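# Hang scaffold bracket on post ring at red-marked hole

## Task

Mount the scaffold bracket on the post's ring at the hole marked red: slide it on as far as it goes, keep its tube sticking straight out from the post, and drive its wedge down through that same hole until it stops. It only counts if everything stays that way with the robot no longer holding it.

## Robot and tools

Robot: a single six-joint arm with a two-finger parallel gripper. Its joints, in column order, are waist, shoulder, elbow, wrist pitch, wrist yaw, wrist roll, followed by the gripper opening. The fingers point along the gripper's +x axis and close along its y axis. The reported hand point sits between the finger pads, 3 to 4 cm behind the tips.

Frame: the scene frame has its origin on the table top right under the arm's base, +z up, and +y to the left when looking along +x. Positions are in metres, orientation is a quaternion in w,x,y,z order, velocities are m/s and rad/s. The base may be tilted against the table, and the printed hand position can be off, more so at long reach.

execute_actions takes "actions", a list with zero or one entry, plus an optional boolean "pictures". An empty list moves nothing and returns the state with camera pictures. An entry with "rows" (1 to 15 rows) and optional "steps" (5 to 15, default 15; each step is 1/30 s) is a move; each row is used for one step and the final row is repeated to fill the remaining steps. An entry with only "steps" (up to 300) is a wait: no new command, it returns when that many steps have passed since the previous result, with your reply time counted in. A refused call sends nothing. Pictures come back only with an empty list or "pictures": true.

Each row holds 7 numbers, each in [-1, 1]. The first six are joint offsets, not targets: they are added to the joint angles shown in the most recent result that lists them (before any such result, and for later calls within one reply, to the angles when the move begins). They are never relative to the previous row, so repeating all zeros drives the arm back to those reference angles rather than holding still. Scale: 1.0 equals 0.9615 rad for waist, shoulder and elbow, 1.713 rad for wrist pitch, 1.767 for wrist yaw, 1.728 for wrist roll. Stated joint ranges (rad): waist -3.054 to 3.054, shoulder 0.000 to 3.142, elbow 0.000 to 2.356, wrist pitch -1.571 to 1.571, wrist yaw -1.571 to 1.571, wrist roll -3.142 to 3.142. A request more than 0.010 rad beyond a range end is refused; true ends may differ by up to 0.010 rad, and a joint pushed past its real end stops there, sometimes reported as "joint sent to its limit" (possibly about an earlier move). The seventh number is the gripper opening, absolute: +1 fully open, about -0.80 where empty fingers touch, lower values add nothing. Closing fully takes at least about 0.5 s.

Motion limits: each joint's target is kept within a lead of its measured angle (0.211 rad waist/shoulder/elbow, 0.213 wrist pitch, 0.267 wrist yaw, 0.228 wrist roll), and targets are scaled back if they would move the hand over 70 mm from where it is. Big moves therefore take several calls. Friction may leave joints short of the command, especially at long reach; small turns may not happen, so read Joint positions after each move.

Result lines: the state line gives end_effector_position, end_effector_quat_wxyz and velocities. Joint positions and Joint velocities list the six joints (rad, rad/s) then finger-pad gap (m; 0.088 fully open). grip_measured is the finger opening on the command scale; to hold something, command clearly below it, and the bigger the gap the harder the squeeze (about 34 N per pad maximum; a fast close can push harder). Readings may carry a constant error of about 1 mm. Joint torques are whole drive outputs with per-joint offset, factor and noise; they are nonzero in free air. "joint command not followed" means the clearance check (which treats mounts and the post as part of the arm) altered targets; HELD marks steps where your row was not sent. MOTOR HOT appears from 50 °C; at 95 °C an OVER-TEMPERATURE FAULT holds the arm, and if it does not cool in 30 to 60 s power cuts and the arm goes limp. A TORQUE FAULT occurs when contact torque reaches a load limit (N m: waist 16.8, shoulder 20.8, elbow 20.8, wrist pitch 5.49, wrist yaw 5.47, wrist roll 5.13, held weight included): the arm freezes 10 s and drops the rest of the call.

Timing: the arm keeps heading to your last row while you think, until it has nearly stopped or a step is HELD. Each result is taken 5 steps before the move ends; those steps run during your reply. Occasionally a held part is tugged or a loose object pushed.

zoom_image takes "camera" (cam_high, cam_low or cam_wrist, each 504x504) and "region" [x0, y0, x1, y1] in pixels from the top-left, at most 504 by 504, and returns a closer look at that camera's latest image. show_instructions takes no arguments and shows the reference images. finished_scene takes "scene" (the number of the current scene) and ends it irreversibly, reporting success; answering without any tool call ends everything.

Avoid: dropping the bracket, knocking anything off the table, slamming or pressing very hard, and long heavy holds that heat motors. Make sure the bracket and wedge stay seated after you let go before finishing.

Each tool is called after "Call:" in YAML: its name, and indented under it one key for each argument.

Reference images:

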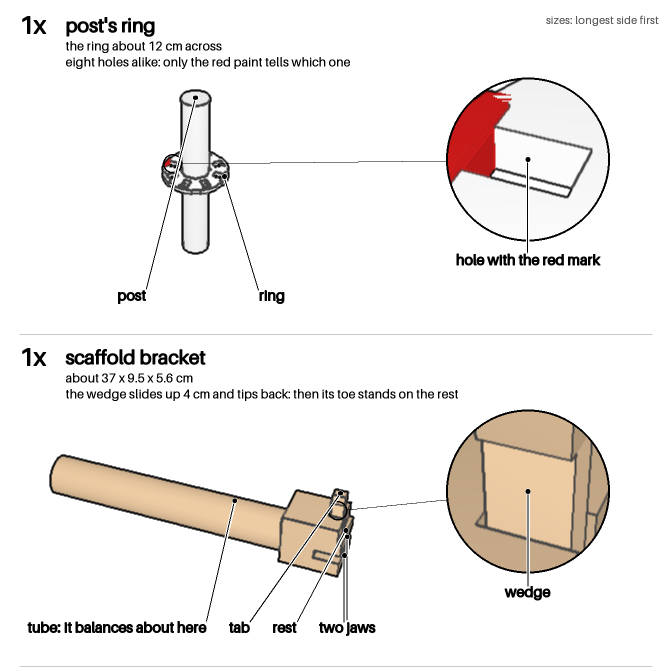

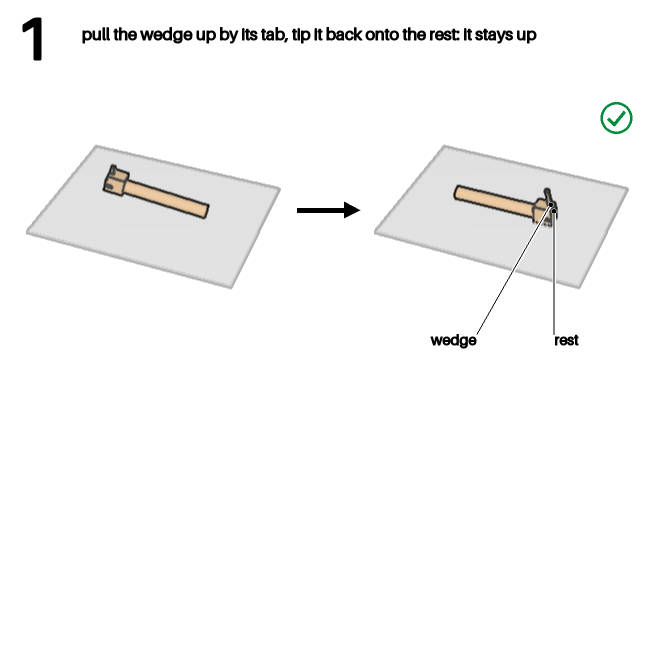

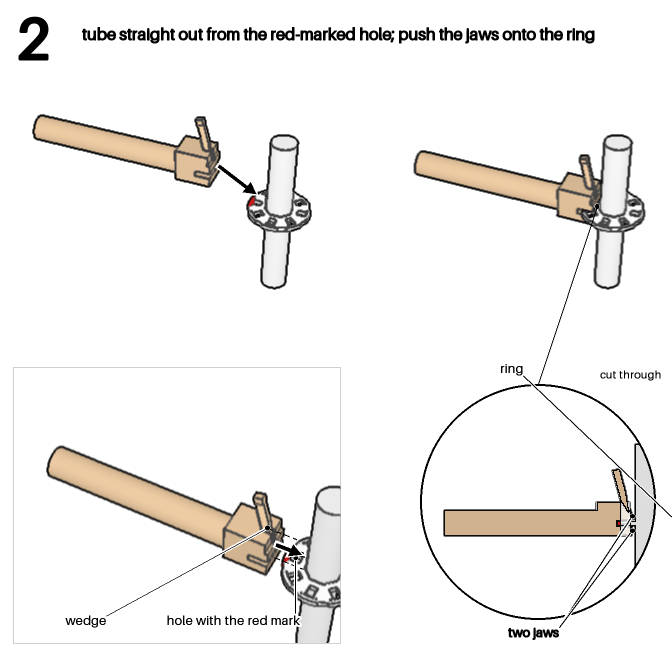

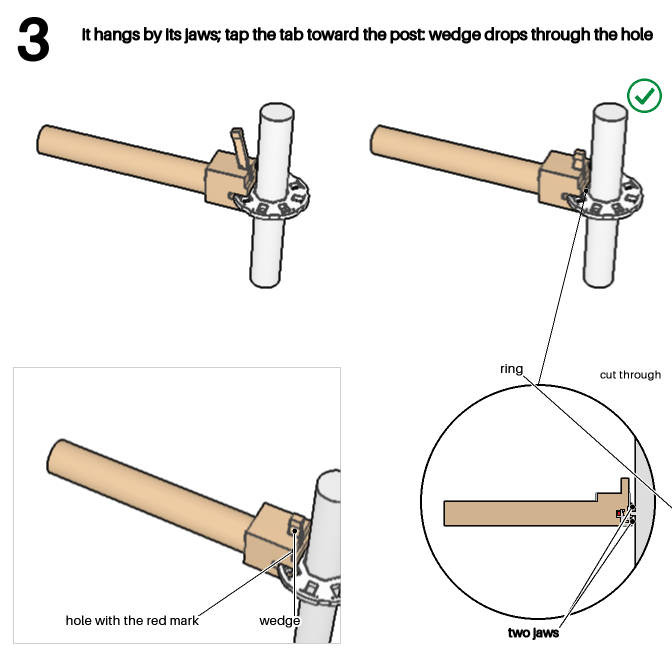

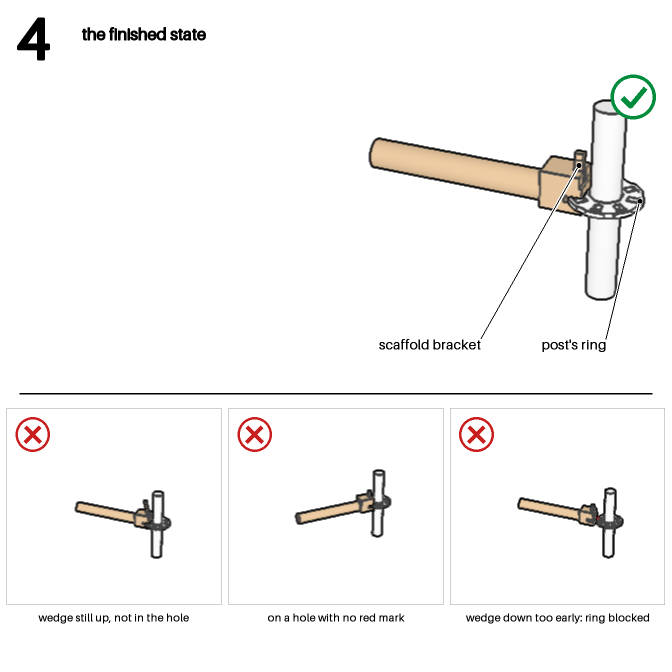

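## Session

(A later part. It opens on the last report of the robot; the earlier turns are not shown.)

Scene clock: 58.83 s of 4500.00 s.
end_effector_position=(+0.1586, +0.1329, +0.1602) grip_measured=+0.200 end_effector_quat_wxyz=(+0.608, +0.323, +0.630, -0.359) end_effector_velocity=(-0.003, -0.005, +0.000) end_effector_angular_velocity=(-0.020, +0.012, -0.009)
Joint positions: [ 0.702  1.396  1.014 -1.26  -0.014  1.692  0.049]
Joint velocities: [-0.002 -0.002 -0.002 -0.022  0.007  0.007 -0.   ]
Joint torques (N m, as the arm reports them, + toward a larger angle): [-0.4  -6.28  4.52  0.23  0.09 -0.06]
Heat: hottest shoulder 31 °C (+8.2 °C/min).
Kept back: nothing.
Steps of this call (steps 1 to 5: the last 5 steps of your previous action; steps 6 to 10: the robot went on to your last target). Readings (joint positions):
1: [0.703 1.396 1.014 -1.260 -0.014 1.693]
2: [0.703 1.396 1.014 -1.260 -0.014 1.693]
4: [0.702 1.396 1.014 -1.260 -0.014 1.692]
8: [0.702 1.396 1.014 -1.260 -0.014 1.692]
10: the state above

Call:
execute_actions:
  actions:
    - {"rows": [[-0.04,0,0.02,-0.005,0,-0.022,-0.5],[-0.05,0,0.02,-0.005,0,-0.028,-0.5],[-0.06,-0.005,0.02,-0.005,0,-0.034,-0.5],[-0.07,-0.005,0.02,-0.008,0,-0.04,-0.5],[-0.08,-0.01,0.02,-0.01,0,-0.045,-0.5]], "steps": 15}

Call:
execute_actions:
  actions:
    - {"steps": 10}
  pictures: true

Call:
zoom_image:
  camera: "cam_low"
  region: [165, 150, 285, 250]

Call:
zoom_image:
  camera: "cam_high"
  region: [200, 170, 330, 280]

Scene clock: 59.73 s of 4500.00 s.
end_effector_position=(+0.1620, +0.1255, +0.1613) grip_measured=+0.197 end_effector_quat_wxyz=(+0.601, +0.320, +0.642, -0.353) end_effector_velocity=(-0.006, -0.006, -0.000) end_effector_angular_velocity=(-0.003, +0.047, +0.028)
Joint positions: [ 0.648  1.396  1.017 -1.273 -0.036  1.622  0.049]
Joint velocities: [-0.022  0.002 -0.002 -0.037 -0.022 -0.051 -0.   ]
Joint torques (N m, as the arm reports them, + toward a larger angle): [-2.12 -5.75  5.94  0.17  0.91 -0.16]
Heat: hottest shoulder 31 °C (+8.0 °C/min).
Steps of this call (steps 1 to 15: the robot went on to your last target; steps 16 to 17: nothing new was sent; steps 18 to 27: the first 10 steps of this action). Readings (joint positions):
18: [0.699 1.396 1.014 -1.260 -0.015 1.684]
19: [0.689 1.396 1.014 -1.260 -0.015 1.672]
21: [0.666 1.396 1.014 -1.263 -0.015 1.652]
25: [0.650 1.396 1.017 -1.272 -0.033 1.627]
27: the state above

Scene clock: 60.07 s of 4500.00 s.
end_effector_position=(+0.1619, +0.1254, +0.1615) grip_measured=+0.197 end_effector_quat_wxyz=(+0.600, +0.319, +0.643, -0.352) end_effector_velocity=(-0.003, -0.005, +0.000) end_effector_angular_velocity=(-0.018, +0.014, +0.000)
Joint positions: [ 0.646  1.396  1.018 -1.274 -0.038  1.618  0.049]
Joint velocities: [-0.007 -0.002 -0.002 -0.022  0.007 -0.007  0.   ]
Joint torques (N m, as the arm reports them, + toward a larger angle): [-2.13 -5.83  5.81  0.16  0.96 -0.14]
Heat: hottest shoulder 31 °C (+8.1 °C/min).
Kept back: nothing.
Steps of this call (steps 1 to 5: the last 5 steps of your previous action; steps 6 to 10: the robot went on to your last target). Readings (joint positions):
1: [0.648 1.396 1.017 -1.273 -0.036 1.621]
2: [0.647 1.396 1.017 -1.274 -0.037 1.621]
4: [0.647 1.396 1.017 -1.274 -0.037 1.619]
8: [0.646 1.396 1.018 -1.274 -0.038 1.618]
10: the state above

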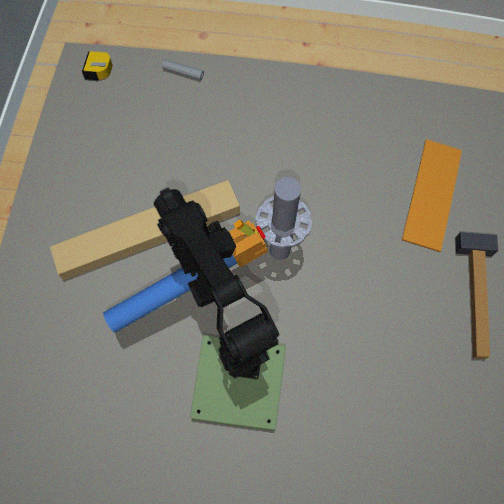

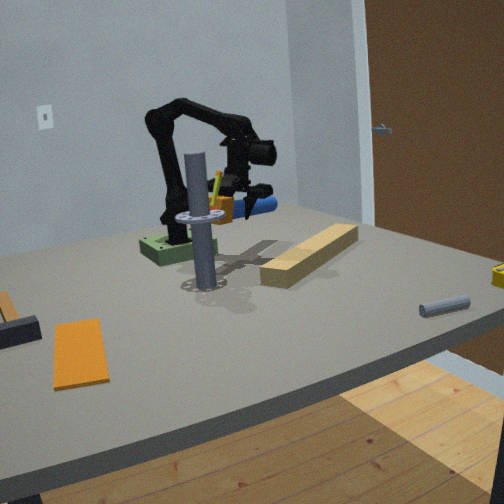

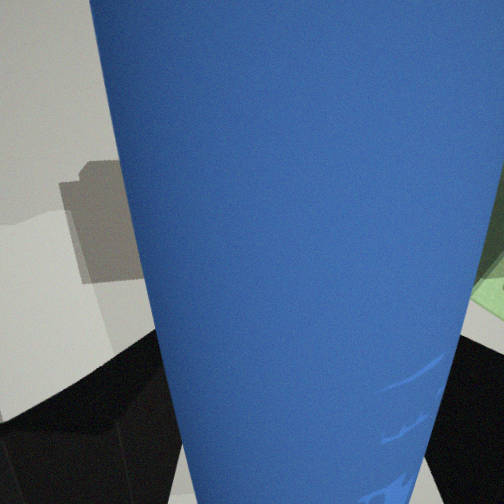

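Region (165, 150, 285, 250) of cam_low's 504x504 image, scaled by 4.200, with more detail than that image has.

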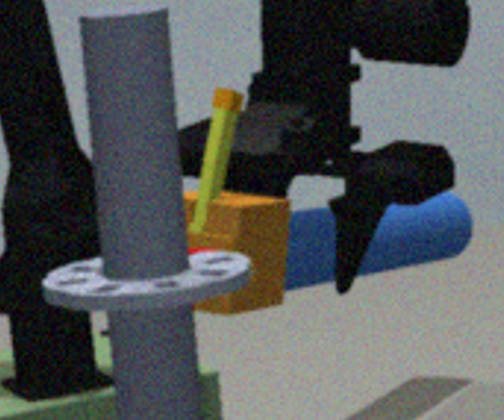

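Region (200, 170, 330, 280) of cam_high's 504x504 image, scaled by 3.877, with more detail than that image has; it fills the top 426 rows of this view, and the rest is white.

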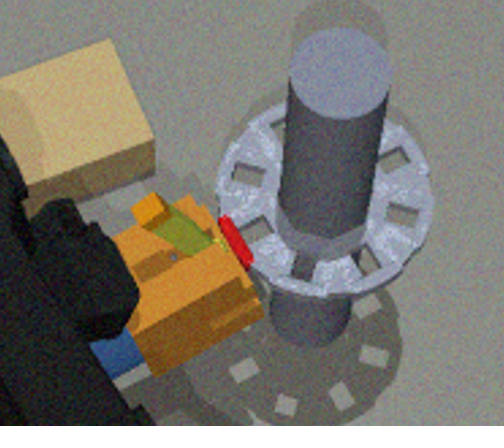

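Call:
execute_actions:
  actions:
    - {"rows": [[0.052,0,0,0,0.015,0.039,-0.5],[0.052,0,0,0,0.015,0.039,-0.5],[0.052,0,0,0,0.015,0.039,-0.5],[0.052,0.02,0.025,0.005,0.015,0.039,-0.5],[0.052,0.045,0.05,0.005,0.015,0.039,-0.5]], "steps": 15}

Call:
execute_actions:
  actions:
    - {"steps": 10}
  pictures: true

Call:
zoom_image:
  camera: "cam_high"
  region: [200, 170, 330, 280]

Call:
zoom_image:
  camera: "cam_low"
  region: [165, 150, 285, 250]

Scene clock: 62.73 s of 4500.00 s.
end_effector_position=(+0.1653, +0.1359, +0.1603) grip_measured=+0.196 end_effector_quat_wxyz=(+0.605, +0.319, +0.633, -0.362) end_effector_velocity=(+0.002, +0.007, +0.003) end_effector_angular_velocity=(-0.007, +0.017, -0.010)
Joint positions: [ 0.692  1.435  1.045 -1.265 -0.016  1.68   0.049]
Joint velocities: [ 0.012  0.037  0.042 -0.022 -0.007  0.022 -0.   ]
Joint torques (N m, as the arm reports them, + toward a larger angle): [ 0.15 -4.99  6.01  0.2   0.18  0.07]
Heat: hottest shoulder 30 °C (+7.0 °C/min).
Steps of this call (steps 1 to 15: the robot went on to your last target; steps 16 to 70: nothing new was sent; steps 71 to 80: the first 10 steps of this action). Readings (joint positions):
71: [0.651 1.396 1.018 -1.274 -0.031 1.627]
72: [0.661 1.396 1.018 -1.274 -0.020 1.644]
74: [0.677 1.398 1.018 -1.274 -0.016 1.663]
78: [0.690 1.429 1.040 -1.265 -0.016 1.677]
80: the state above

Scene clock: 63.07 s of 4500.00 s.
end_effector_position=(+0.1659, +0.1368, +0.1606) grip_measured=+0.196 end_effector_quat_wxyz=(+0.605, +0.320, +0.632, -0.362) end_effector_velocity=(-0.002, -0.001, +0.000) end_effector_angular_velocity=(+0.001, +0.010, -0.010)
Joint positions: [ 0.693  1.438  1.049 -1.265 -0.016  1.683  0.049]
Joint velocities: [-0.002 -0.002 -0.002 -0.007 -0.007  0.007 -0.   ]
Joint torques (N m, as the arm reports them, + toward a larger angle): [ 0.27 -4.88  5.87  0.28  0.18  0.08]
Heat: hottest shoulder 30 °C (+7.1 °C/min).
Kept back: nothing.
Steps of this call (steps 1 to 5: the last 5 steps of your previous action; steps 6 to 10: the robot went on to your last target). Readings (joint positions):
1: [0.692 1.436 1.047 -1.265 -0.016 1.681]
2: [0.693 1.436 1.047 -1.265 -0.016 1.682]
4: [0.693 1.437 1.048 -1.265 -0.016 1.682]
8: [0.693 1.438 1.049 -1.265 -0.016 1.683]
10: the state above

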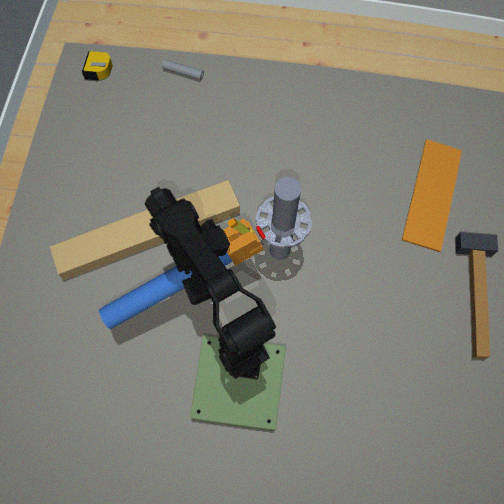

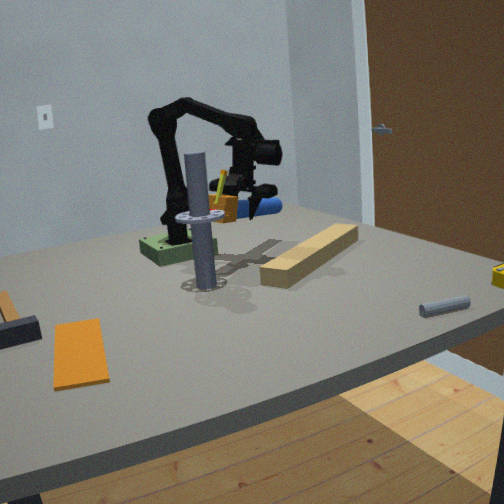

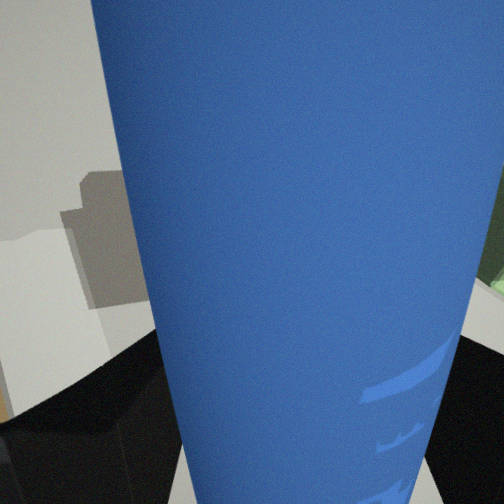

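Region (200, 170, 330, 280) of cam_high's 504x504 image, scaled by 3.877, with more detail than that image has; it fills the top 426 rows of this view, and the rest is white.

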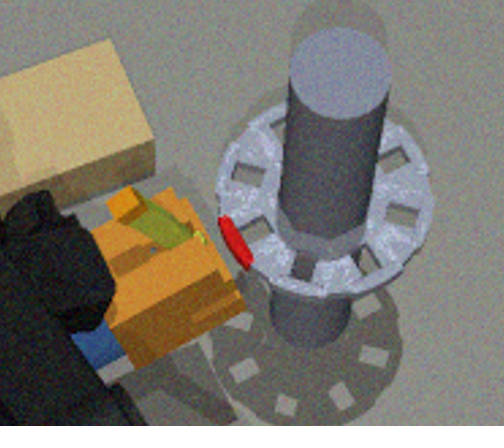

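Region (165, 150, 285, 250) of cam_low's 504x504 image, scaled by 4.200, with more detail than that image has.

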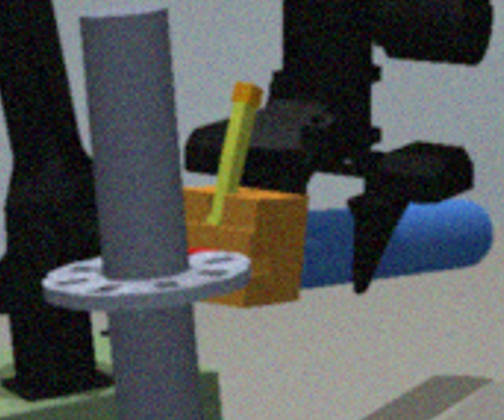

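Call:
execute_actions:
  actions:
    - {"rows": [[0,0.025,0.035,-0.004,0,0,-0.5]], "steps": 15}

Call:
execute_actions:
  actions:
    - {"steps": 10}

Scene clock: 63.77 s of 4500.00 s.
end_effector_position=(+0.1688, +0.1392, +0.1602) grip_measured=+0.195 end_effector_quat_wxyz=(+0.604, +0.317, +0.633, -0.365) end_effector_velocity=(+0.000, -0.002, +0.000) end_effector_angular_velocity=(-0.010, +0.001, +0.005)
Joint positions: [ 0.693  1.46   1.066 -1.268 -0.016  1.683  0.049]
Joint velocities: [-0.002  0.002  0.002 -0.007  0.007 -0.007  0.   ]
Joint torques (N m, as the arm reports them, + toward a larger angle): [-0.04 -5.03  5.95  0.03 -0.01  0.  ]
Heat: hottest shoulder 30 °C (+7.0 °C/min).
Steps of this call (steps 1 to 11: the robot went on to your last target; steps 12 to 21: the first 10 steps of this action). Readings (joint positions):
12: [0.693 1.441 1.051 -1.266 -0.016 1.683]
13: [0.693 1.446 1.056 -1.268 -0.016 1.683]
15: [0.693 1.455 1.063 -1.268 -0.016 1.683]
19: [0.693 1.460 1.066 -1.268 -0.016 1.683]
21: the state above

Scene clock: 64.10 s of 4500.00 s.
end_effector_position=(+0.1690, +0.1393, +0.1602) grip_measured=+0.195 end_effector_quat_wxyz=(+0.604, +0.317, +0.633, -0.365) end_effector_velocity=(-0.004, -0.004, +0.000) end_effector_angular_velocity=(-0.019, +0.013, +0.010)
Joint positions: [ 0.693  1.461  1.067 -1.268 -0.016  1.683  0.049]
Joint velocities: [ 0.002 -0.002 -0.002 -0.022  0.007 -0.007 -0.   ]
Joint torques (N m, as the arm reports them, + toward a larger angle): [-0.06 -5.04  5.97  0.02 -0.03 -0.03]
Heat: hottest shoulder 30 °C (+6.1 °C/min).
Kept back: nothing.
Steps of this call (steps 1 to 5: the last 5 steps of your previous action; steps 6 to 10: the robot went on to your last target). Readings (joint positions):
1: [0.693 1.461 1.066 -1.268 -0.016 1.683]
2: [0.693 1.461 1.066 -1.268 -0.016 1.683]
4: [0.693 1.461 1.067 -1.268 -0.016 1.683]
8: [0.693 1.461 1.067 -1.268 -0.016 1.683]
10: the state above

Call:
execute_actions:
  actions:
    - {"rows": [[0,0,0.03,-0.008,0,0,-0.5]], "steps": 15}

Call:
execute_actions:
  actions:
    - {"steps": 10}

Scene clock: 64.60 s of 4500.00 s.
end_effector_position=(+0.1699, +0.1400, +0.1632) grip_measured=+0.195 end_effector_quat_wxyz=(+0.605, +0.318, +0.633, -0.364) end_effector_velocity=(-0.002, -0.001, -0.001) end_effector_angular_velocity=(-0.000, +0.015, +0.019)
Joint positions: [ 0.693  1.462  1.079 -1.277 -0.016  1.683  0.049]
Joint velocities: [-0.002  0.002 -0.002 -0.007 -0.007 -0.022 -0.   ]
Joint torques (N m, as the arm reports them, + toward a larger angle): [-0.06 -5.35  5.88  0.03 -0.01  0.  ]
Heat: hottest shoulder 30 °C (+6.0 °C/min).
Steps of this call (steps 1 to 5: the robot went on to your last target; steps 6 to 15: the first 10 steps of this action). Readings (joint positions):
6: [0.693 1.461 1.068 -1.270 -0.016 1.683]
7: [0.693 1.461 1.071 -1.273 -0.016 1.683]
9: [0.693 1.462 1.076 -1.275 -0.016 1.683]
13: [0.693 1.462 1.079 -1.277 -0.016 1.683]
15: the state above

Scene clock: 64.93 s of 4500.00 s.
end_effector_position=(+0.1699, +0.1401, +0.1633) grip_measured=+0.195 end_effector_quat_wxyz=(+0.605, +0.318, +0.633, -0.364) end_effector_velocity=(-0.005, -0.003, -0.001) end_effector_angular_velocity=(-0.011, +0.026, +0.004)
Joint positions: [ 0.693  1.462  1.08  -1.278 -0.016  1.683  0.049]
Joint velocities: [-0.002  0.002 -0.002 -0.022 -0.007 -0.007 -0.   ]
Joint torques (N m, as the arm reports them, + toward a larger angle): [-0.06 -5.36  5.95  0.01 -0.05  0.  ]
Heat: hottest shoulder 30 °C (+6.0 °C/min).
Kept back: nothing.
Steps of this call (steps 1 to 5: the last 5 steps of your previous action; steps 6 to 10: the robot went on to your last target). Readings (joint positions):
1: [0.693 1.462 1.079 -1.277 -0.016 1.683]
2: [0.693 1.462 1.080 -1.277 -0.016 1.683]
4: [0.693 1.462 1.080 -1.277 -0.016 1.683]
8: [0.693 1.462 1.080 -1.277 -0.016 1.683]
10: the state above

Call:
execute_actions:
  actions:
    - {"rows": [[-0.03,0,0,0,0,-0.017,-0.5],[-0.05,0,0,0,0,-0.029,-0.5],[-0.07,0,0,0,0,-0.04,-0.5],[-0.085,0,0,0,0,-0.049,-0.5],[-0.095,0,0,0,0,-0.055,-0.5],[-0.104,0,0,0,0,-0.06,-0.5]], "steps": 15}

Call:
execute_actions:
  actions:
    - {"steps": 10}

Scene clock: 65.50 s of 4500.00 s.
end_effector_position=(+0.1747, +0.1340, +0.1635) grip_measured=+0.190 end_effector_quat_wxyz=(+0.595, +0.317, +0.650, -0.350) end_effector_velocity=(-0.001, -0.002, +0.000) end_effector_angular_velocity=(+0.017, +0.019, +0.018)
Joint positions: [ 0.635  1.462  1.08  -1.278 -0.052  1.599  0.048]
Joint velocities: [-0.017 -0.002 -0.002 -0.007 -0.022 -0.037 -0.001]
Joint torques (N m, as the arm reports them, + toward a larger angle): [-3.87 -5.18  4.52  0.41  1.48 -0.41]
Heat: hottest shoulder 30 °C (+6.1 °C/min).
Steps of this call (steps 1 to 7: the robot went on to your last target; steps 8 to 17: the first 10 steps of this action). Readings (joint positions):
8: [0.691 1.462 1.080 -1.277 -0.017 1.678]
9: [0.684 1.462 1.080 -1.277 -0.018 1.667]
11: [0.657 1.462 1.080 -1.277 -0.018 1.639]
15: [0.636 1.462 1.080 -1.278 -0.049 1.603]
17: the state above

Scene clock: 65.83 s of 4500.00 s.
end_effector_position=(+0.1744, +0.1338, +0.1635) grip_measured=+0.189 end_effector_quat_wxyz=(+0.595, +0.316, +0.651, -0.349) end_effector_velocity=(-0.001, -0.002, +0.000) end_effector_angular_velocity=(+0.004, +0.010, +0.014)
Joint positions: [ 0.633  1.462  1.08  -1.28  -0.053  1.595  0.048]
Joint velocities: [-0.007 -0.002 -0.002 -0.007 -0.007 -0.022 -0.   ]
Joint torques (N m, as the arm reports them, + toward a larger angle): [-4.15 -5.24  4.53  0.48  1.57 -0.48]
Heat: hottest shoulder 30 °C (+6.0 °C/min).
Kept back: nothing.
Steps of this call (steps 1 to 5: the last 5 steps of your previous action; steps 6 to 10: the robot went on to your last target). Readings (joint positions):
1: [0.634 1.462 1.080 -1.279 -0.052 1.598]
2: [0.634 1.462 1.080 -1.279 -0.052 1.597]
4: [0.633 1.462 1.080 -1.279 -0.053 1.596]
8: [0.633 1.462 1.080 -1.280 -0.053 1.595]
10: the state above

Call:
execute_actions:
  actions:
    - {"rows": [[0.02,0,0,0,0.012,0.02,-0.5]], "steps": 12}
  pictures: true

Call:
zoom_image:
  camera: "cam_high"
  region: [200, 170, 330, 280]

Call:
zoom_image:
  camera: "cam_low"
  region: [165, 150, 285, 250]

Scene clock: 66.27 s of 4500.00 s.
end_effector_position=(+0.1746, +0.1338, +0.1627) grip_measured=+0.189 end_effector_quat_wxyz=(+0.599, +0.317, +0.643, -0.357) end_effector_velocity=(-0.008, +0.002, +0.000) end_effector_angular_velocity=(-0.010, +0.021, -0.015)
Joint positions: [ 0.645  1.464  1.079 -1.278 -0.035  1.622  0.048]
Joint velocities: [ 0.022 -0.002 -0.002 -0.022 -0.007  0.037 -0.   ]
Joint torques (N m, as the arm reports them, + toward a larger angle): [ 0.33 -5.49  4.58  0.15  0.16  0.08]
Heat: hottest shoulder 30 °C (+6.1 °C/min).
Steps of this call (steps 1 to 6: the robot went on to your last target; steps 7 to 13: the first 7 steps of this action). Readings (joint positions):
7: [0.635 1.462 1.080 -1.279 -0.051 1.596]
8: [0.639 1.462 1.079 -1.279 -0.045 1.600]
10: [0.643 1.464 1.079 -1.278 -0.036 1.612]
13: the state above

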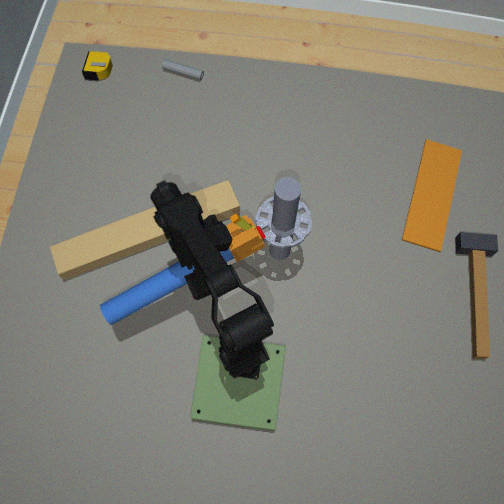

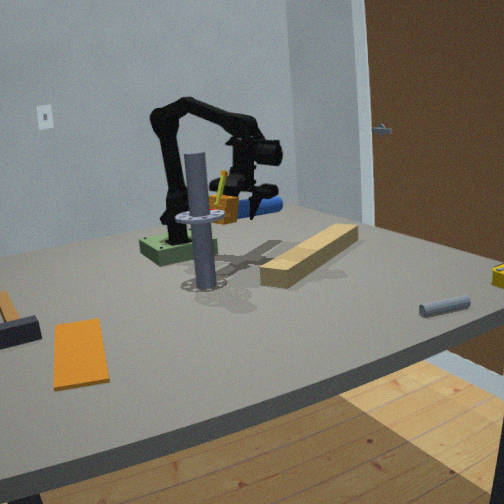

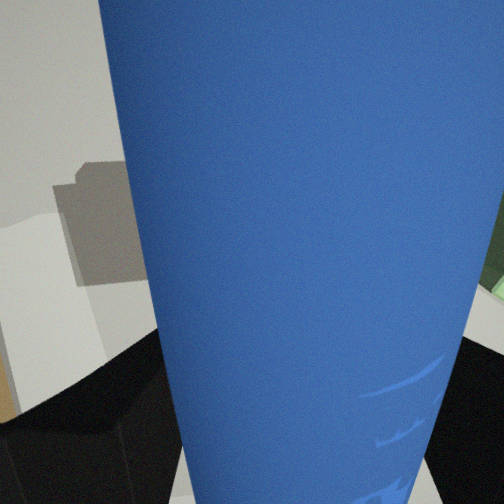

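Region (200, 170, 330, 280) of cam_high's 504x504 image, scaled by 3.877, with more detail than that image has; it fills the top 426 rows of this view, and the rest is white.

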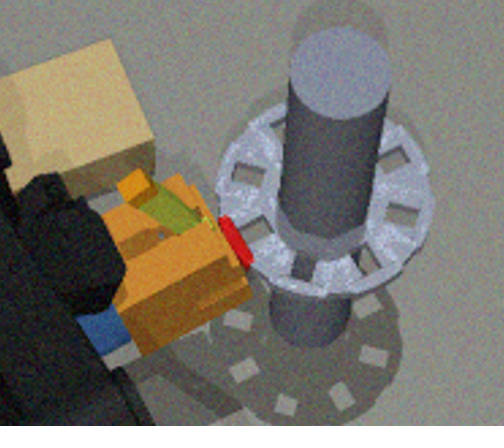

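Region (165, 150, 285, 250) of cam_low's 504x504 image, scaled by 4.200, with more detail than that image has.

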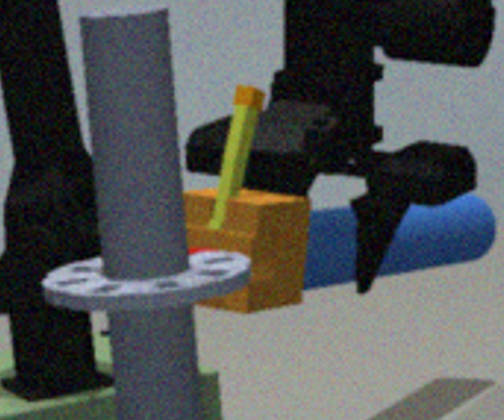

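Call:
zoom_image:
  camera: "cam_high"
  region: [80, 200, 300, 380]

Region (80, 200, 300, 380) of cam_high's 504x504 image, scaled by 2.291, with more detail than that image has; it fills the top 412 rows of this view, and the rest is white.

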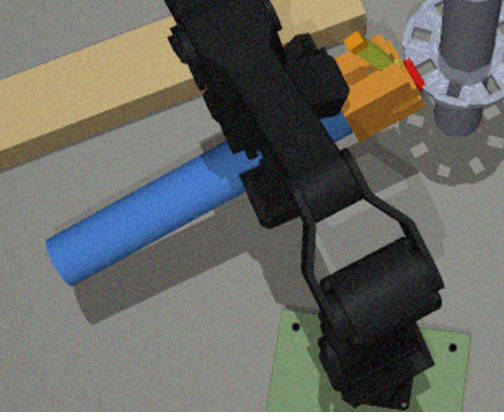

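Call:
execute_actions:
  actions:
    - {"rows": [[0.05,0,0.03,-0.015,0,0.035,-0.5],[0.05,0,0.06,-0.03,-0.02,0.035,-0.5],[0.05,0,0.1,-0.05,-0.04,0.035,-0.5],[0.05,0,0.1,-0.05,-0.063,0.035,-0.5]], "steps": 15}

Call:
execute_actions:
  actions:
    - {"steps": 12}
  pictures: true

Call:
zoom_image:
  camera: "cam_low"
  region: [165, 130, 305, 250]

Scene clock: 69.77 s of 4500.00 s.
end_effector_position=(+0.1609, +0.1550, +0.1828) grip_measured=+0.189 end_effector_quat_wxyz=(+0.563, +0.332, +0.671, -0.350) end_effector_velocity=(-0.021, -0.005, +0.004) end_effector_angular_velocity=(-0.006, +0.112, -0.015)
Joint positions: [ 0.691  1.468  1.158 -1.355 -0.135  1.678  0.048]
Joint velocities: [-0.002 -0.002  0.002 -0.095 -0.066  0.007 -0.   ]
Joint torques (N m, as the arm reports them, + toward a larger angle): [ 0.16 -5.78  5.87  0.03 -0.25  0.05]
Heat: hottest shoulder 30 °C (+6.0 °C/min).
Steps of this call (steps 1 to 5: the last 5 steps of your previous action; steps 6 to 15: the robot went on to your last target; steps 16 to 95: nothing new was sent; steps 96 to 105: the first 10 steps of this action). Readings (joint positions):
96: [0.653 1.464 1.079 -1.279 -0.034 1.638]
97: [0.662 1.465 1.085 -1.290 -0.037 1.651]
99: [0.677 1.468 1.113 -1.329 -0.076 1.665]
103: [0.691 1.468 1.154 -1.346 -0.129 1.676]
105: the state above

Scene clock: 70.17 s of 4500.00 s.
end_effector_position=(+0.1597, +0.1555, +0.1832) grip_measured=+0.189 end_effector_quat_wxyz=(+0.560, +0.333, +0.673, -0.350) end_effector_velocity=(+0.003, +0.003, -0.000) end_effector_angular_velocity=(+0.021, -0.013, +0.004)
Joint positions: [ 0.691  1.468  1.158 -1.358 -0.143  1.68   0.048]
Joint velocities: [-0.002 -0.002 -0.002  0.022 -0.007 -0.007 -0.   ]
Joint torques (N m, as the arm reports them, + toward a larger angle): [ 0.21 -5.86  5.89 -0.01 -0.26  0.08]
Heat: hottest shoulder 30 °C (+6.0 °C/min).
Kept back: nothing.
Steps of this call (steps 1 to 5: the last 5 steps of your previous action; steps 6 to 12: the robot went on to your last target). Readings (joint positions):
1: [0.691 1.468 1.158 -1.357 -0.137 1.679]
2: [0.691 1.468 1.158 -1.357 -0.139 1.679]
4: [0.691 1.468 1.158 -1.357 -0.141 1.679]
8: [0.691 1.468 1.158 -1.358 -0.142 1.680]
12: the state above

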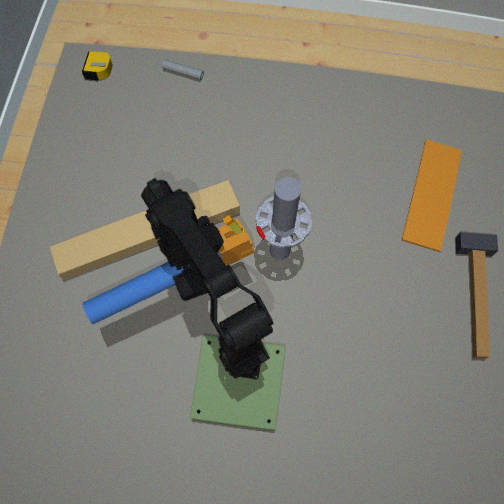

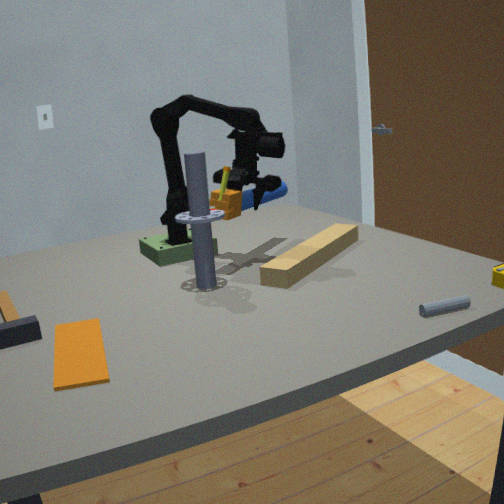

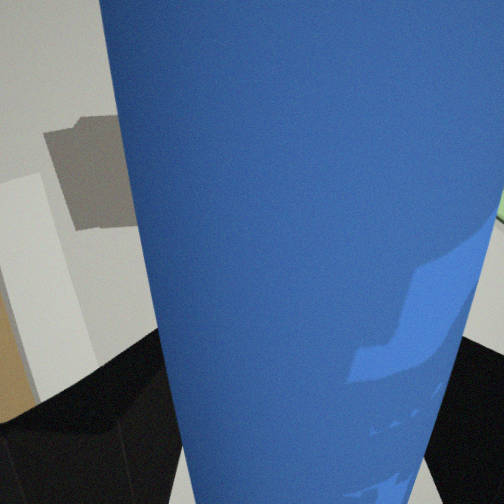

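Region (165, 130, 305, 250) of cam_low's 504x504 image, scaled by 3.600, with more detail than that image has; it fills the top 432 rows of this view, and the rest is white.

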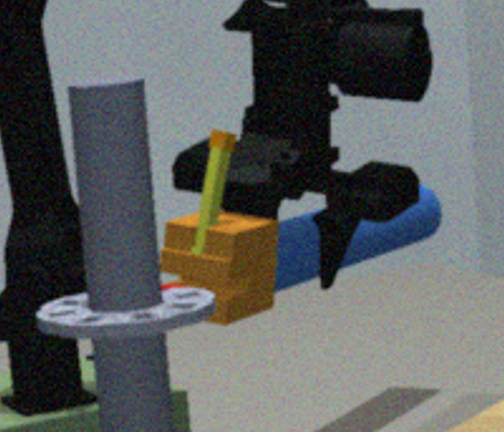

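Call:
execute_actions:
  actions:
    - {"rows": [[-0.04,-0.005,-0.005,0,0,-0.022,-0.5],[-0.07,-0.01,-0.01,0,0,-0.039,-0.5],[-0.10,-0.016,-0.015,0,0,-0.056,-0.5],[-0.12,-0.02,-0.018,0,0,-0.067,-0.5],[-0.139,-0.022,-0.02,0,0,-0.0775,-0.5]], "steps": 15}

Call:
execute_actions:
  actions:
    - {"steps": 10}
  pictures: true

Call:
zoom_image:
  camera: "cam_low"
  region: [165, 130, 305, 250]

Call:
zoom_image:
  camera: "cam_high"
  region: [200, 170, 330, 280]

Scene clock: 72.13 s of 4500.00 s.
end_effector_position=(+0.1730, +0.1338, +0.1810) grip_measured=+0.189 end_effector_quat_wxyz=(+0.553, +0.339, +0.678, -0.345) end_effector_velocity=(-0.005, -0.003, +0.003) end_effector_angular_velocity=(+0.050, +0.006, +0.063)
Joint positions: [ 0.57   1.461  1.142 -1.359 -0.152  1.558  0.048]
Joint velocities: [-0.027 -0.032 -0.017 -0.007 -0.037 -0.095  0.   ]
Joint torques (N m, as the arm reports them, + toward a larger angle): [-0.8  -6.6   4.43  0.3   0.29 -0.13]
Heat: hottest shoulder 30 °C (+5.0 °C/min).
Steps of this call (steps 1 to 15: the robot went on to your last target; steps 16 to 49: nothing new was sent; steps 50 to 59: the first 10 steps of this action). Readings (joint positions):
50: [0.688 1.468 1.159 -1.359 -0.145 1.674]
51: [0.678 1.468 1.158 -1.359 -0.147 1.659]
53: [0.639 1.467 1.154 -1.359 -0.147 1.619]
57: [0.573 1.464 1.143 -1.359 -0.147 1.568]
59: the state above

Scene clock: 72.47 s of 4500.00 s.
end_effector_position=(+0.1727, +0.1336, +0.1811) grip_measured=+0.189 end_effector_quat_wxyz=(+0.554, +0.338, +0.680, -0.342) end_effector_velocity=(-0.006, -0.003, -0.001) end_effector_angular_velocity=(-0.007, +0.026, +0.004)
Joint positions: [ 0.568  1.459  1.14  -1.359 -0.154  1.551  0.048]
Joint velocities: [-0.002 -0.002 -0.007 -0.022 -0.007 -0.007 -0.   ]
Joint torques (N m, as the arm reports them, + toward a larger angle): [-1.15 -6.63  4.33  0.35  0.35 -0.15]
Heat: hottest shoulder 30 °C (+5.1 °C/min).
Kept back: nothing.
Steps of this call (steps 1 to 5: the last 5 steps of your previous action; steps 6 to 10: the robot went on to your last target). Readings (joint positions):
1: [0.569 1.461 1.141 -1.359 -0.152 1.556]
2: [0.569 1.460 1.141 -1.359 -0.153 1.555]
4: [0.568 1.459 1.140 -1.359 -0.154 1.552]
8: [0.568 1.459 1.140 -1.359 -0.154 1.551]
10: the state above

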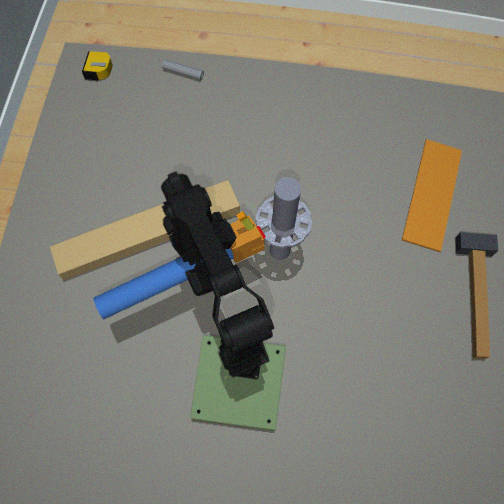

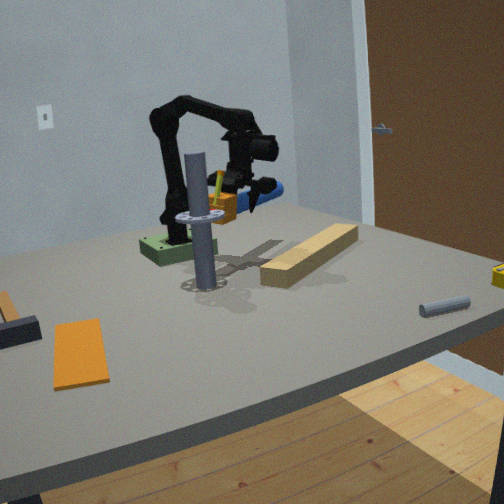

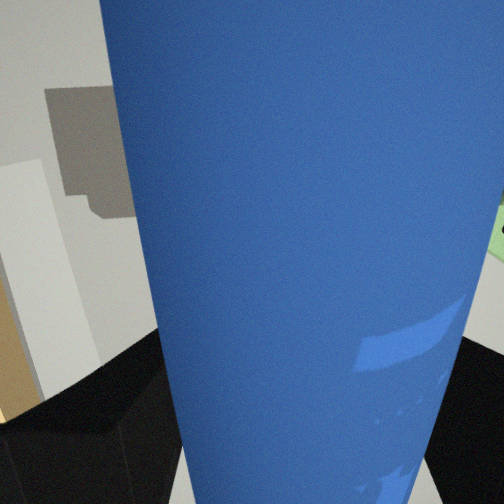

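Region (165, 130, 305, 250) of cam_low's 504x504 image, scaled by 3.600, with more detail than that image has; it fills the top 432 rows of this view, and the rest is white.

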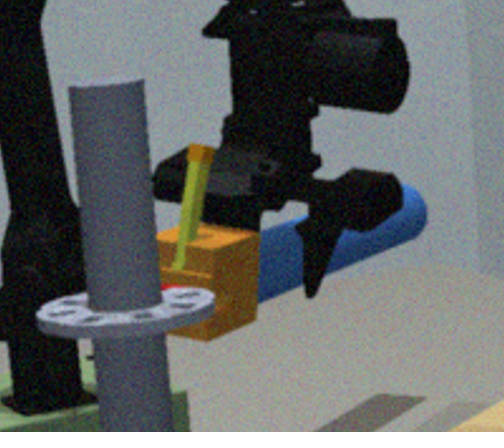

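Region (200, 170, 330, 280) of cam_high's 504x504 image, scaled by 3.877, with more detail than that image has; it fills the top 426 rows of this view, and the rest is white.

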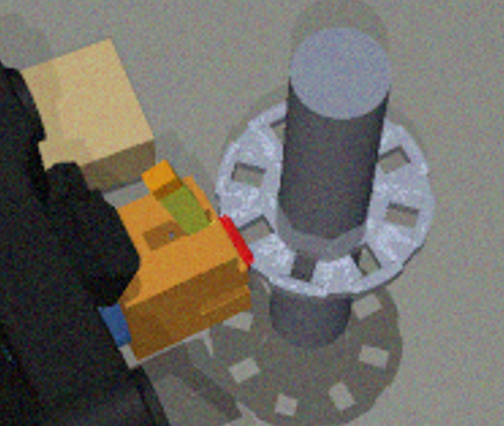

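Call:
execute_actions:
  actions:
    - {"rows": [[-0.03,0,0,0,0,-0.017,-0.5],[-0.045,0,0,0,0,-0.025,-0.5],[-0.06,0,0,0,0,-0.034,-0.5],[-0.075,0,0,0,0,-0.042,-0.5],[-0.09,0,0,0,0,-0.05,-0.5]], "steps": 15}

Call:
execute_actions:
  actions:
    - {"steps": 8}

Scene clock: 73.27 s of 4500.00 s.
end_effector_position=(+0.1718, +0.1331, +0.1827) grip_measured=+0.189 end_effector_quat_wxyz=(+0.540, +0.339, +0.700, -0.323) end_effector_velocity=(-0.001, -0.001, +0.002) end_effector_angular_velocity=(+0.025, +0.008, +0.016)
Joint positions: [ 0.534  1.459  1.14  -1.369 -0.205  1.487  0.048]
Joint velocities: [-0.017 -0.007 -0.002 -0.007 -0.022 -0.037 -0.   ]
Joint torques (N m, as the arm reports them, + toward a larger angle): [-5.12 -5.15  4.5   0.95  2.01 -0.51]
Heat: hottest shoulder 30 °C (+5.1 °C/min).
Steps of this call (steps 1 to 14: the robot went on to your last target; steps 15 to 24: the first 10 steps of this action). Readings (joint positions):
15: [0.566 1.459 1.140 -1.360 -0.157 1.545]
16: [0.561 1.459 1.140 -1.361 -0.164 1.536]
18: [0.549 1.459 1.140 -1.363 -0.182 1.516]
22: [0.535 1.459 1.140 -1.368 -0.203 1.490]
24: the state above

Scene clock: 73.53 s of 4500.00 s.
end_effector_position=(+0.1717, +0.1330, +0.1828) grip_measured=+0.189 end_effector_quat_wxyz=(+0.539, +0.338, +0.701, -0.322) end_effector_velocity=(-0.001, -0.000, +0.001) end_effector_angular_velocity=(+0.007, +0.005, +0.004)
Joint positions: [ 0.532  1.459  1.14  -1.37  -0.207  1.483  0.048]
Joint velocities: [-0.002 -0.002  0.002 -0.007 -0.007 -0.007 -0.   ]
Joint torques (N m, as the arm reports them, + toward a larger angle): [-5.2  -5.11  4.53  1.06  2.08 -0.58]
Heat: hottest shoulder 30 °C (+5.1 °C/min).
Kept back: nothing.
Steps of this call (steps 1 to 5: the last 5 steps of your previous action; steps 6 to 8: the robot went on to your last target). Readings (joint positions):
1: [0.533 1.459 1.140 -1.369 -0.205 1.486]
2: [0.533 1.459 1.140 -1.369 -0.206 1.485]
4: [0.533 1.459 1.140 -1.369 -0.206 1.484]
8: the state above

Call:
execute_actions:
  actions:
    - {"rows": [[0.045,0,0,0.006,0.03,0.045,-0.5]], "steps": 12}

Call:
execute_actions:
  actions:
    - {"steps": 8}
  pictures: true

Call:
zoom_image:
  camera: "cam_low"
  region: [195, 180, 265, 240]

Scene clock: 74.37 s of 4500.00 s.
end_effector_position=(+0.1726, +0.1336, +0.1798) grip_measured=+0.189 end_effector_quat_wxyz=(+0.552, +0.337, +0.682, -0.343) end_effector_velocity=(-0.007, +0.003, -0.001) end_effector_angular_velocity=(-0.029, +0.014, -0.061)
Joint positions: [ 0.566  1.463  1.137 -1.357 -0.157  1.548  0.048]
Joint velocities: [ 0.032 -0.002 -0.007 -0.007  0.007  0.095 -0.   ]
Joint torques (N m, as the arm reports them, + toward a larger angle): [ 0.36 -5.67  4.68  0.1   0.01  0.05]
Heat: hottest shoulder 30 °C (+5.1 °C/min).
Steps of this call (steps 1 to 15: the robot went on to your last target; steps 16 to 18: nothing new was sent; steps 19 to 25: the first 7 steps of this action). Readings (joint positions):
19: [0.537 1.459 1.140 -1.366 -0.200 1.490]
20: [0.548 1.460 1.139 -1.360 -0.185 1.507]
22: [0.561 1.463 1.138 -1.357 -0.164 1.530]
25: the state above

Scene clock: 74.63 s of 4500.00 s.
end_effector_position=(+0.1718, +0.1346, +0.1798) grip_measured=+0.189 end_effector_quat_wxyz=(+0.551, +0.337, +0.681, -0.344) end_effector_velocity=(-0.003, +0.000, +0.000) end_effector_angular_velocity=(+0.001, +0.011, -0.006)
Joint positions: [ 0.572  1.463  1.137 -1.357 -0.157  1.557  0.048]
Joint velocities: [ 0.002 -0.002 -0.002 -0.007 -0.007  0.007 -0.   ]
Joint torques (N m, as the arm reports them, + toward a larger angle): [ 0.37 -5.66  4.72  0.1   0.02  0.09]
Heat: hottest shoulder 30 °C (+5.0 °C/min).
Kept back: nothing.
Steps of this call (steps 1 to 5: the last 5 steps of your previous action; steps 6 to 8: the robot went on to your last target). Readings (joint positions):
1: [0.567 1.463 1.137 -1.357 -0.157 1.551]
2: [0.569 1.463 1.137 -1.357 -0.157 1.553]
4: [0.570 1.463 1.137 -1.357 -0.157 1.555]
8: the state above

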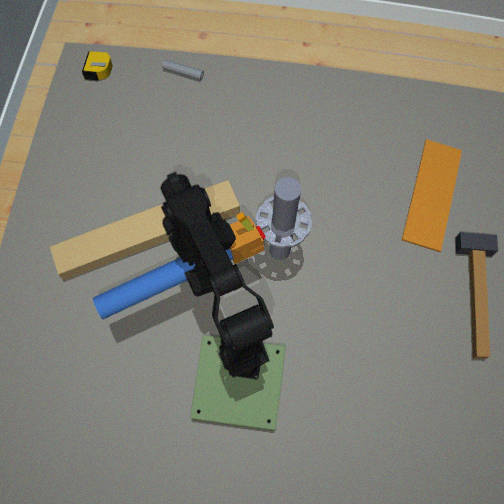

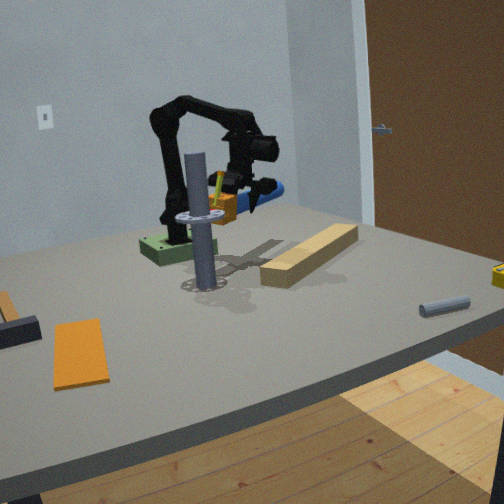

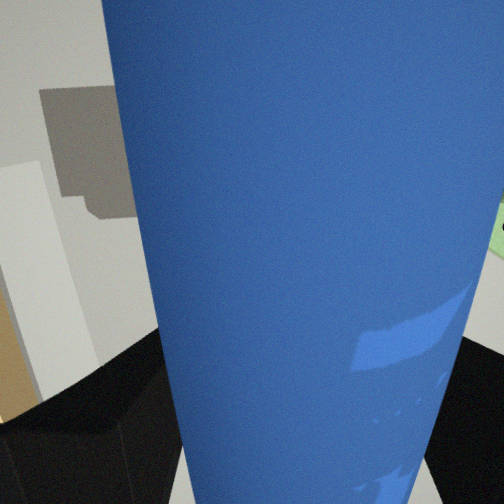

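Region (195, 180, 265, 240) of cam_low's 504x504 image, scaled by 7.200, with more detail than that image has; it fills the top 432 rows of this view, and the rest is white.

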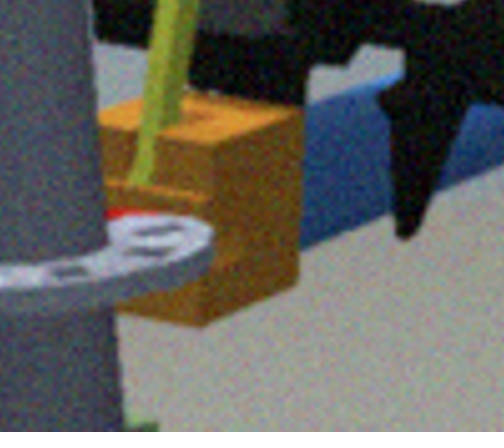

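Call:
execute_actions:
  actions:
    - {"rows": [[0.01,0,0.05,-0.02,0,0.006,-0.5]], "steps": 15}

Call:
execute_actions:
  actions:
    - {"steps": 8}
  pictures: true

Call:
zoom_image:
  camera: "cam_low"
  region: [195, 180, 265, 240]

Scene clock: 75.27 s of 4500.00 s.
end_effector_position=(+0.1718, +0.1363, +0.1873) grip_measured=+0.189 end_effector_quat_wxyz=(+0.551, +0.337, +0.681, -0.345) end_effector_velocity=(-0.003, +0.000, +0.000) end_effector_angular_velocity=(+0.006, +0.008, +0.023)
Joint positions: [ 0.578  1.464  1.169 -1.386 -0.157  1.565  0.048]
Joint velocities: [ 0.002 -0.002 -0.002 -0.007 -0.007 -0.022 -0.   ]
Joint torques (N m, as the arm reports them, + toward a larger angle): [ 0.14 -5.46  5.93 -0.02 -0.13  0.06]
Heat: hottest shoulder 30 °C (+5.1 °C/min).
Steps of this call (steps 1 to 9: the robot went on to your last target; steps 10 to 19: the first 10 steps of this action). Readings (joint positions):
10: [0.573 1.463 1.141 -1.361 -0.157 1.559]
11: [0.575 1.464 1.146 -1.370 -0.157 1.561]
13: [0.577 1.464 1.157 -1.379 -0.157 1.563]
17: [0.578 1.464 1.168 -1.384 -0.157 1.565]
19: the state above

Scene clock: 75.53 s of 4500.00 s.
end_effector_position=(+0.1718, +0.1364, +0.1875) grip_measured=+0.189 end_effector_quat_wxyz=(+0.551, +0.337, +0.681, -0.345) end_effector_velocity=(-0.003, -0.003, +0.001) end_effector_angular_velocity=(-0.007, +0.023, -0.015)
Joint positions: [ 0.579  1.464  1.169 -1.387 -0.157  1.565  0.048]
Joint velocities: [-0.007  0.002  0.002 -0.022 -0.007  0.007 -0.   ]
Joint torques (N m, as the arm reports them, + toward a larger angle): [ 0.24 -5.4   5.93 -0.03 -0.14  0.06]
Heat: hottest shoulder 30 °C (+5.1 °C/min).
Kept back: nothing.
Steps of this call (steps 1 to 5: the last 5 steps of your previous action; steps 6 to 8: the robot went on to your last target). Readings (joint positions):
1: [0.578 1.464 1.169 -1.386 -0.157 1.565]
2: [0.579 1.464 1.169 -1.386 -0.157 1.565]
4: [0.579 1.464 1.169 -1.387 -0.157 1.565]
8: the state above

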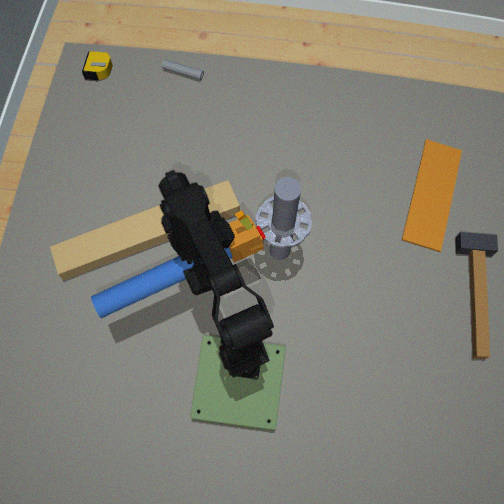

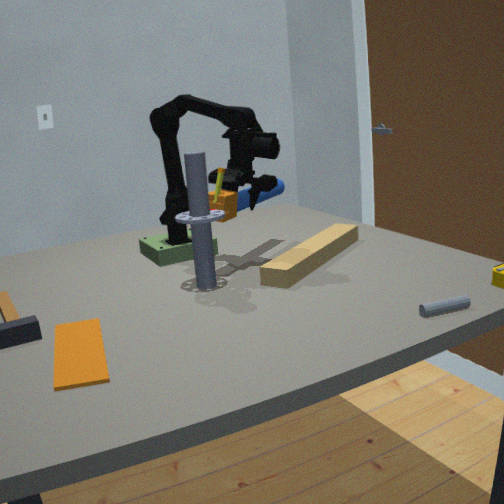

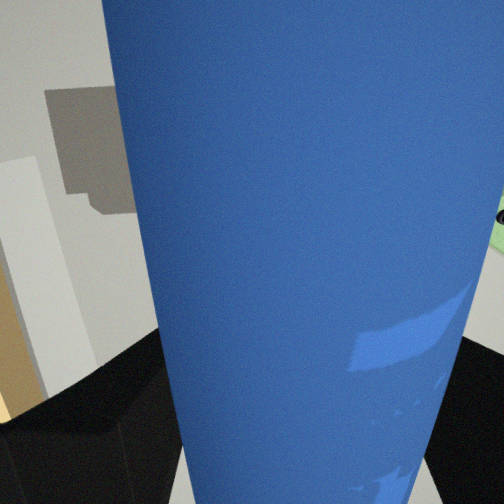

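Region (195, 180, 265, 240) of cam_low's 504x504 image, scaled by 7.200, with more detail than that image has; it fills the top 432 rows of this view, and the rest is white.

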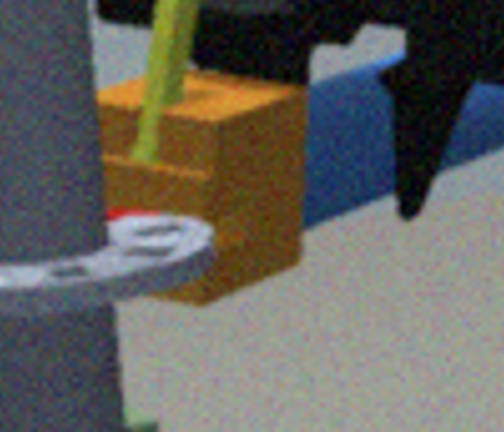

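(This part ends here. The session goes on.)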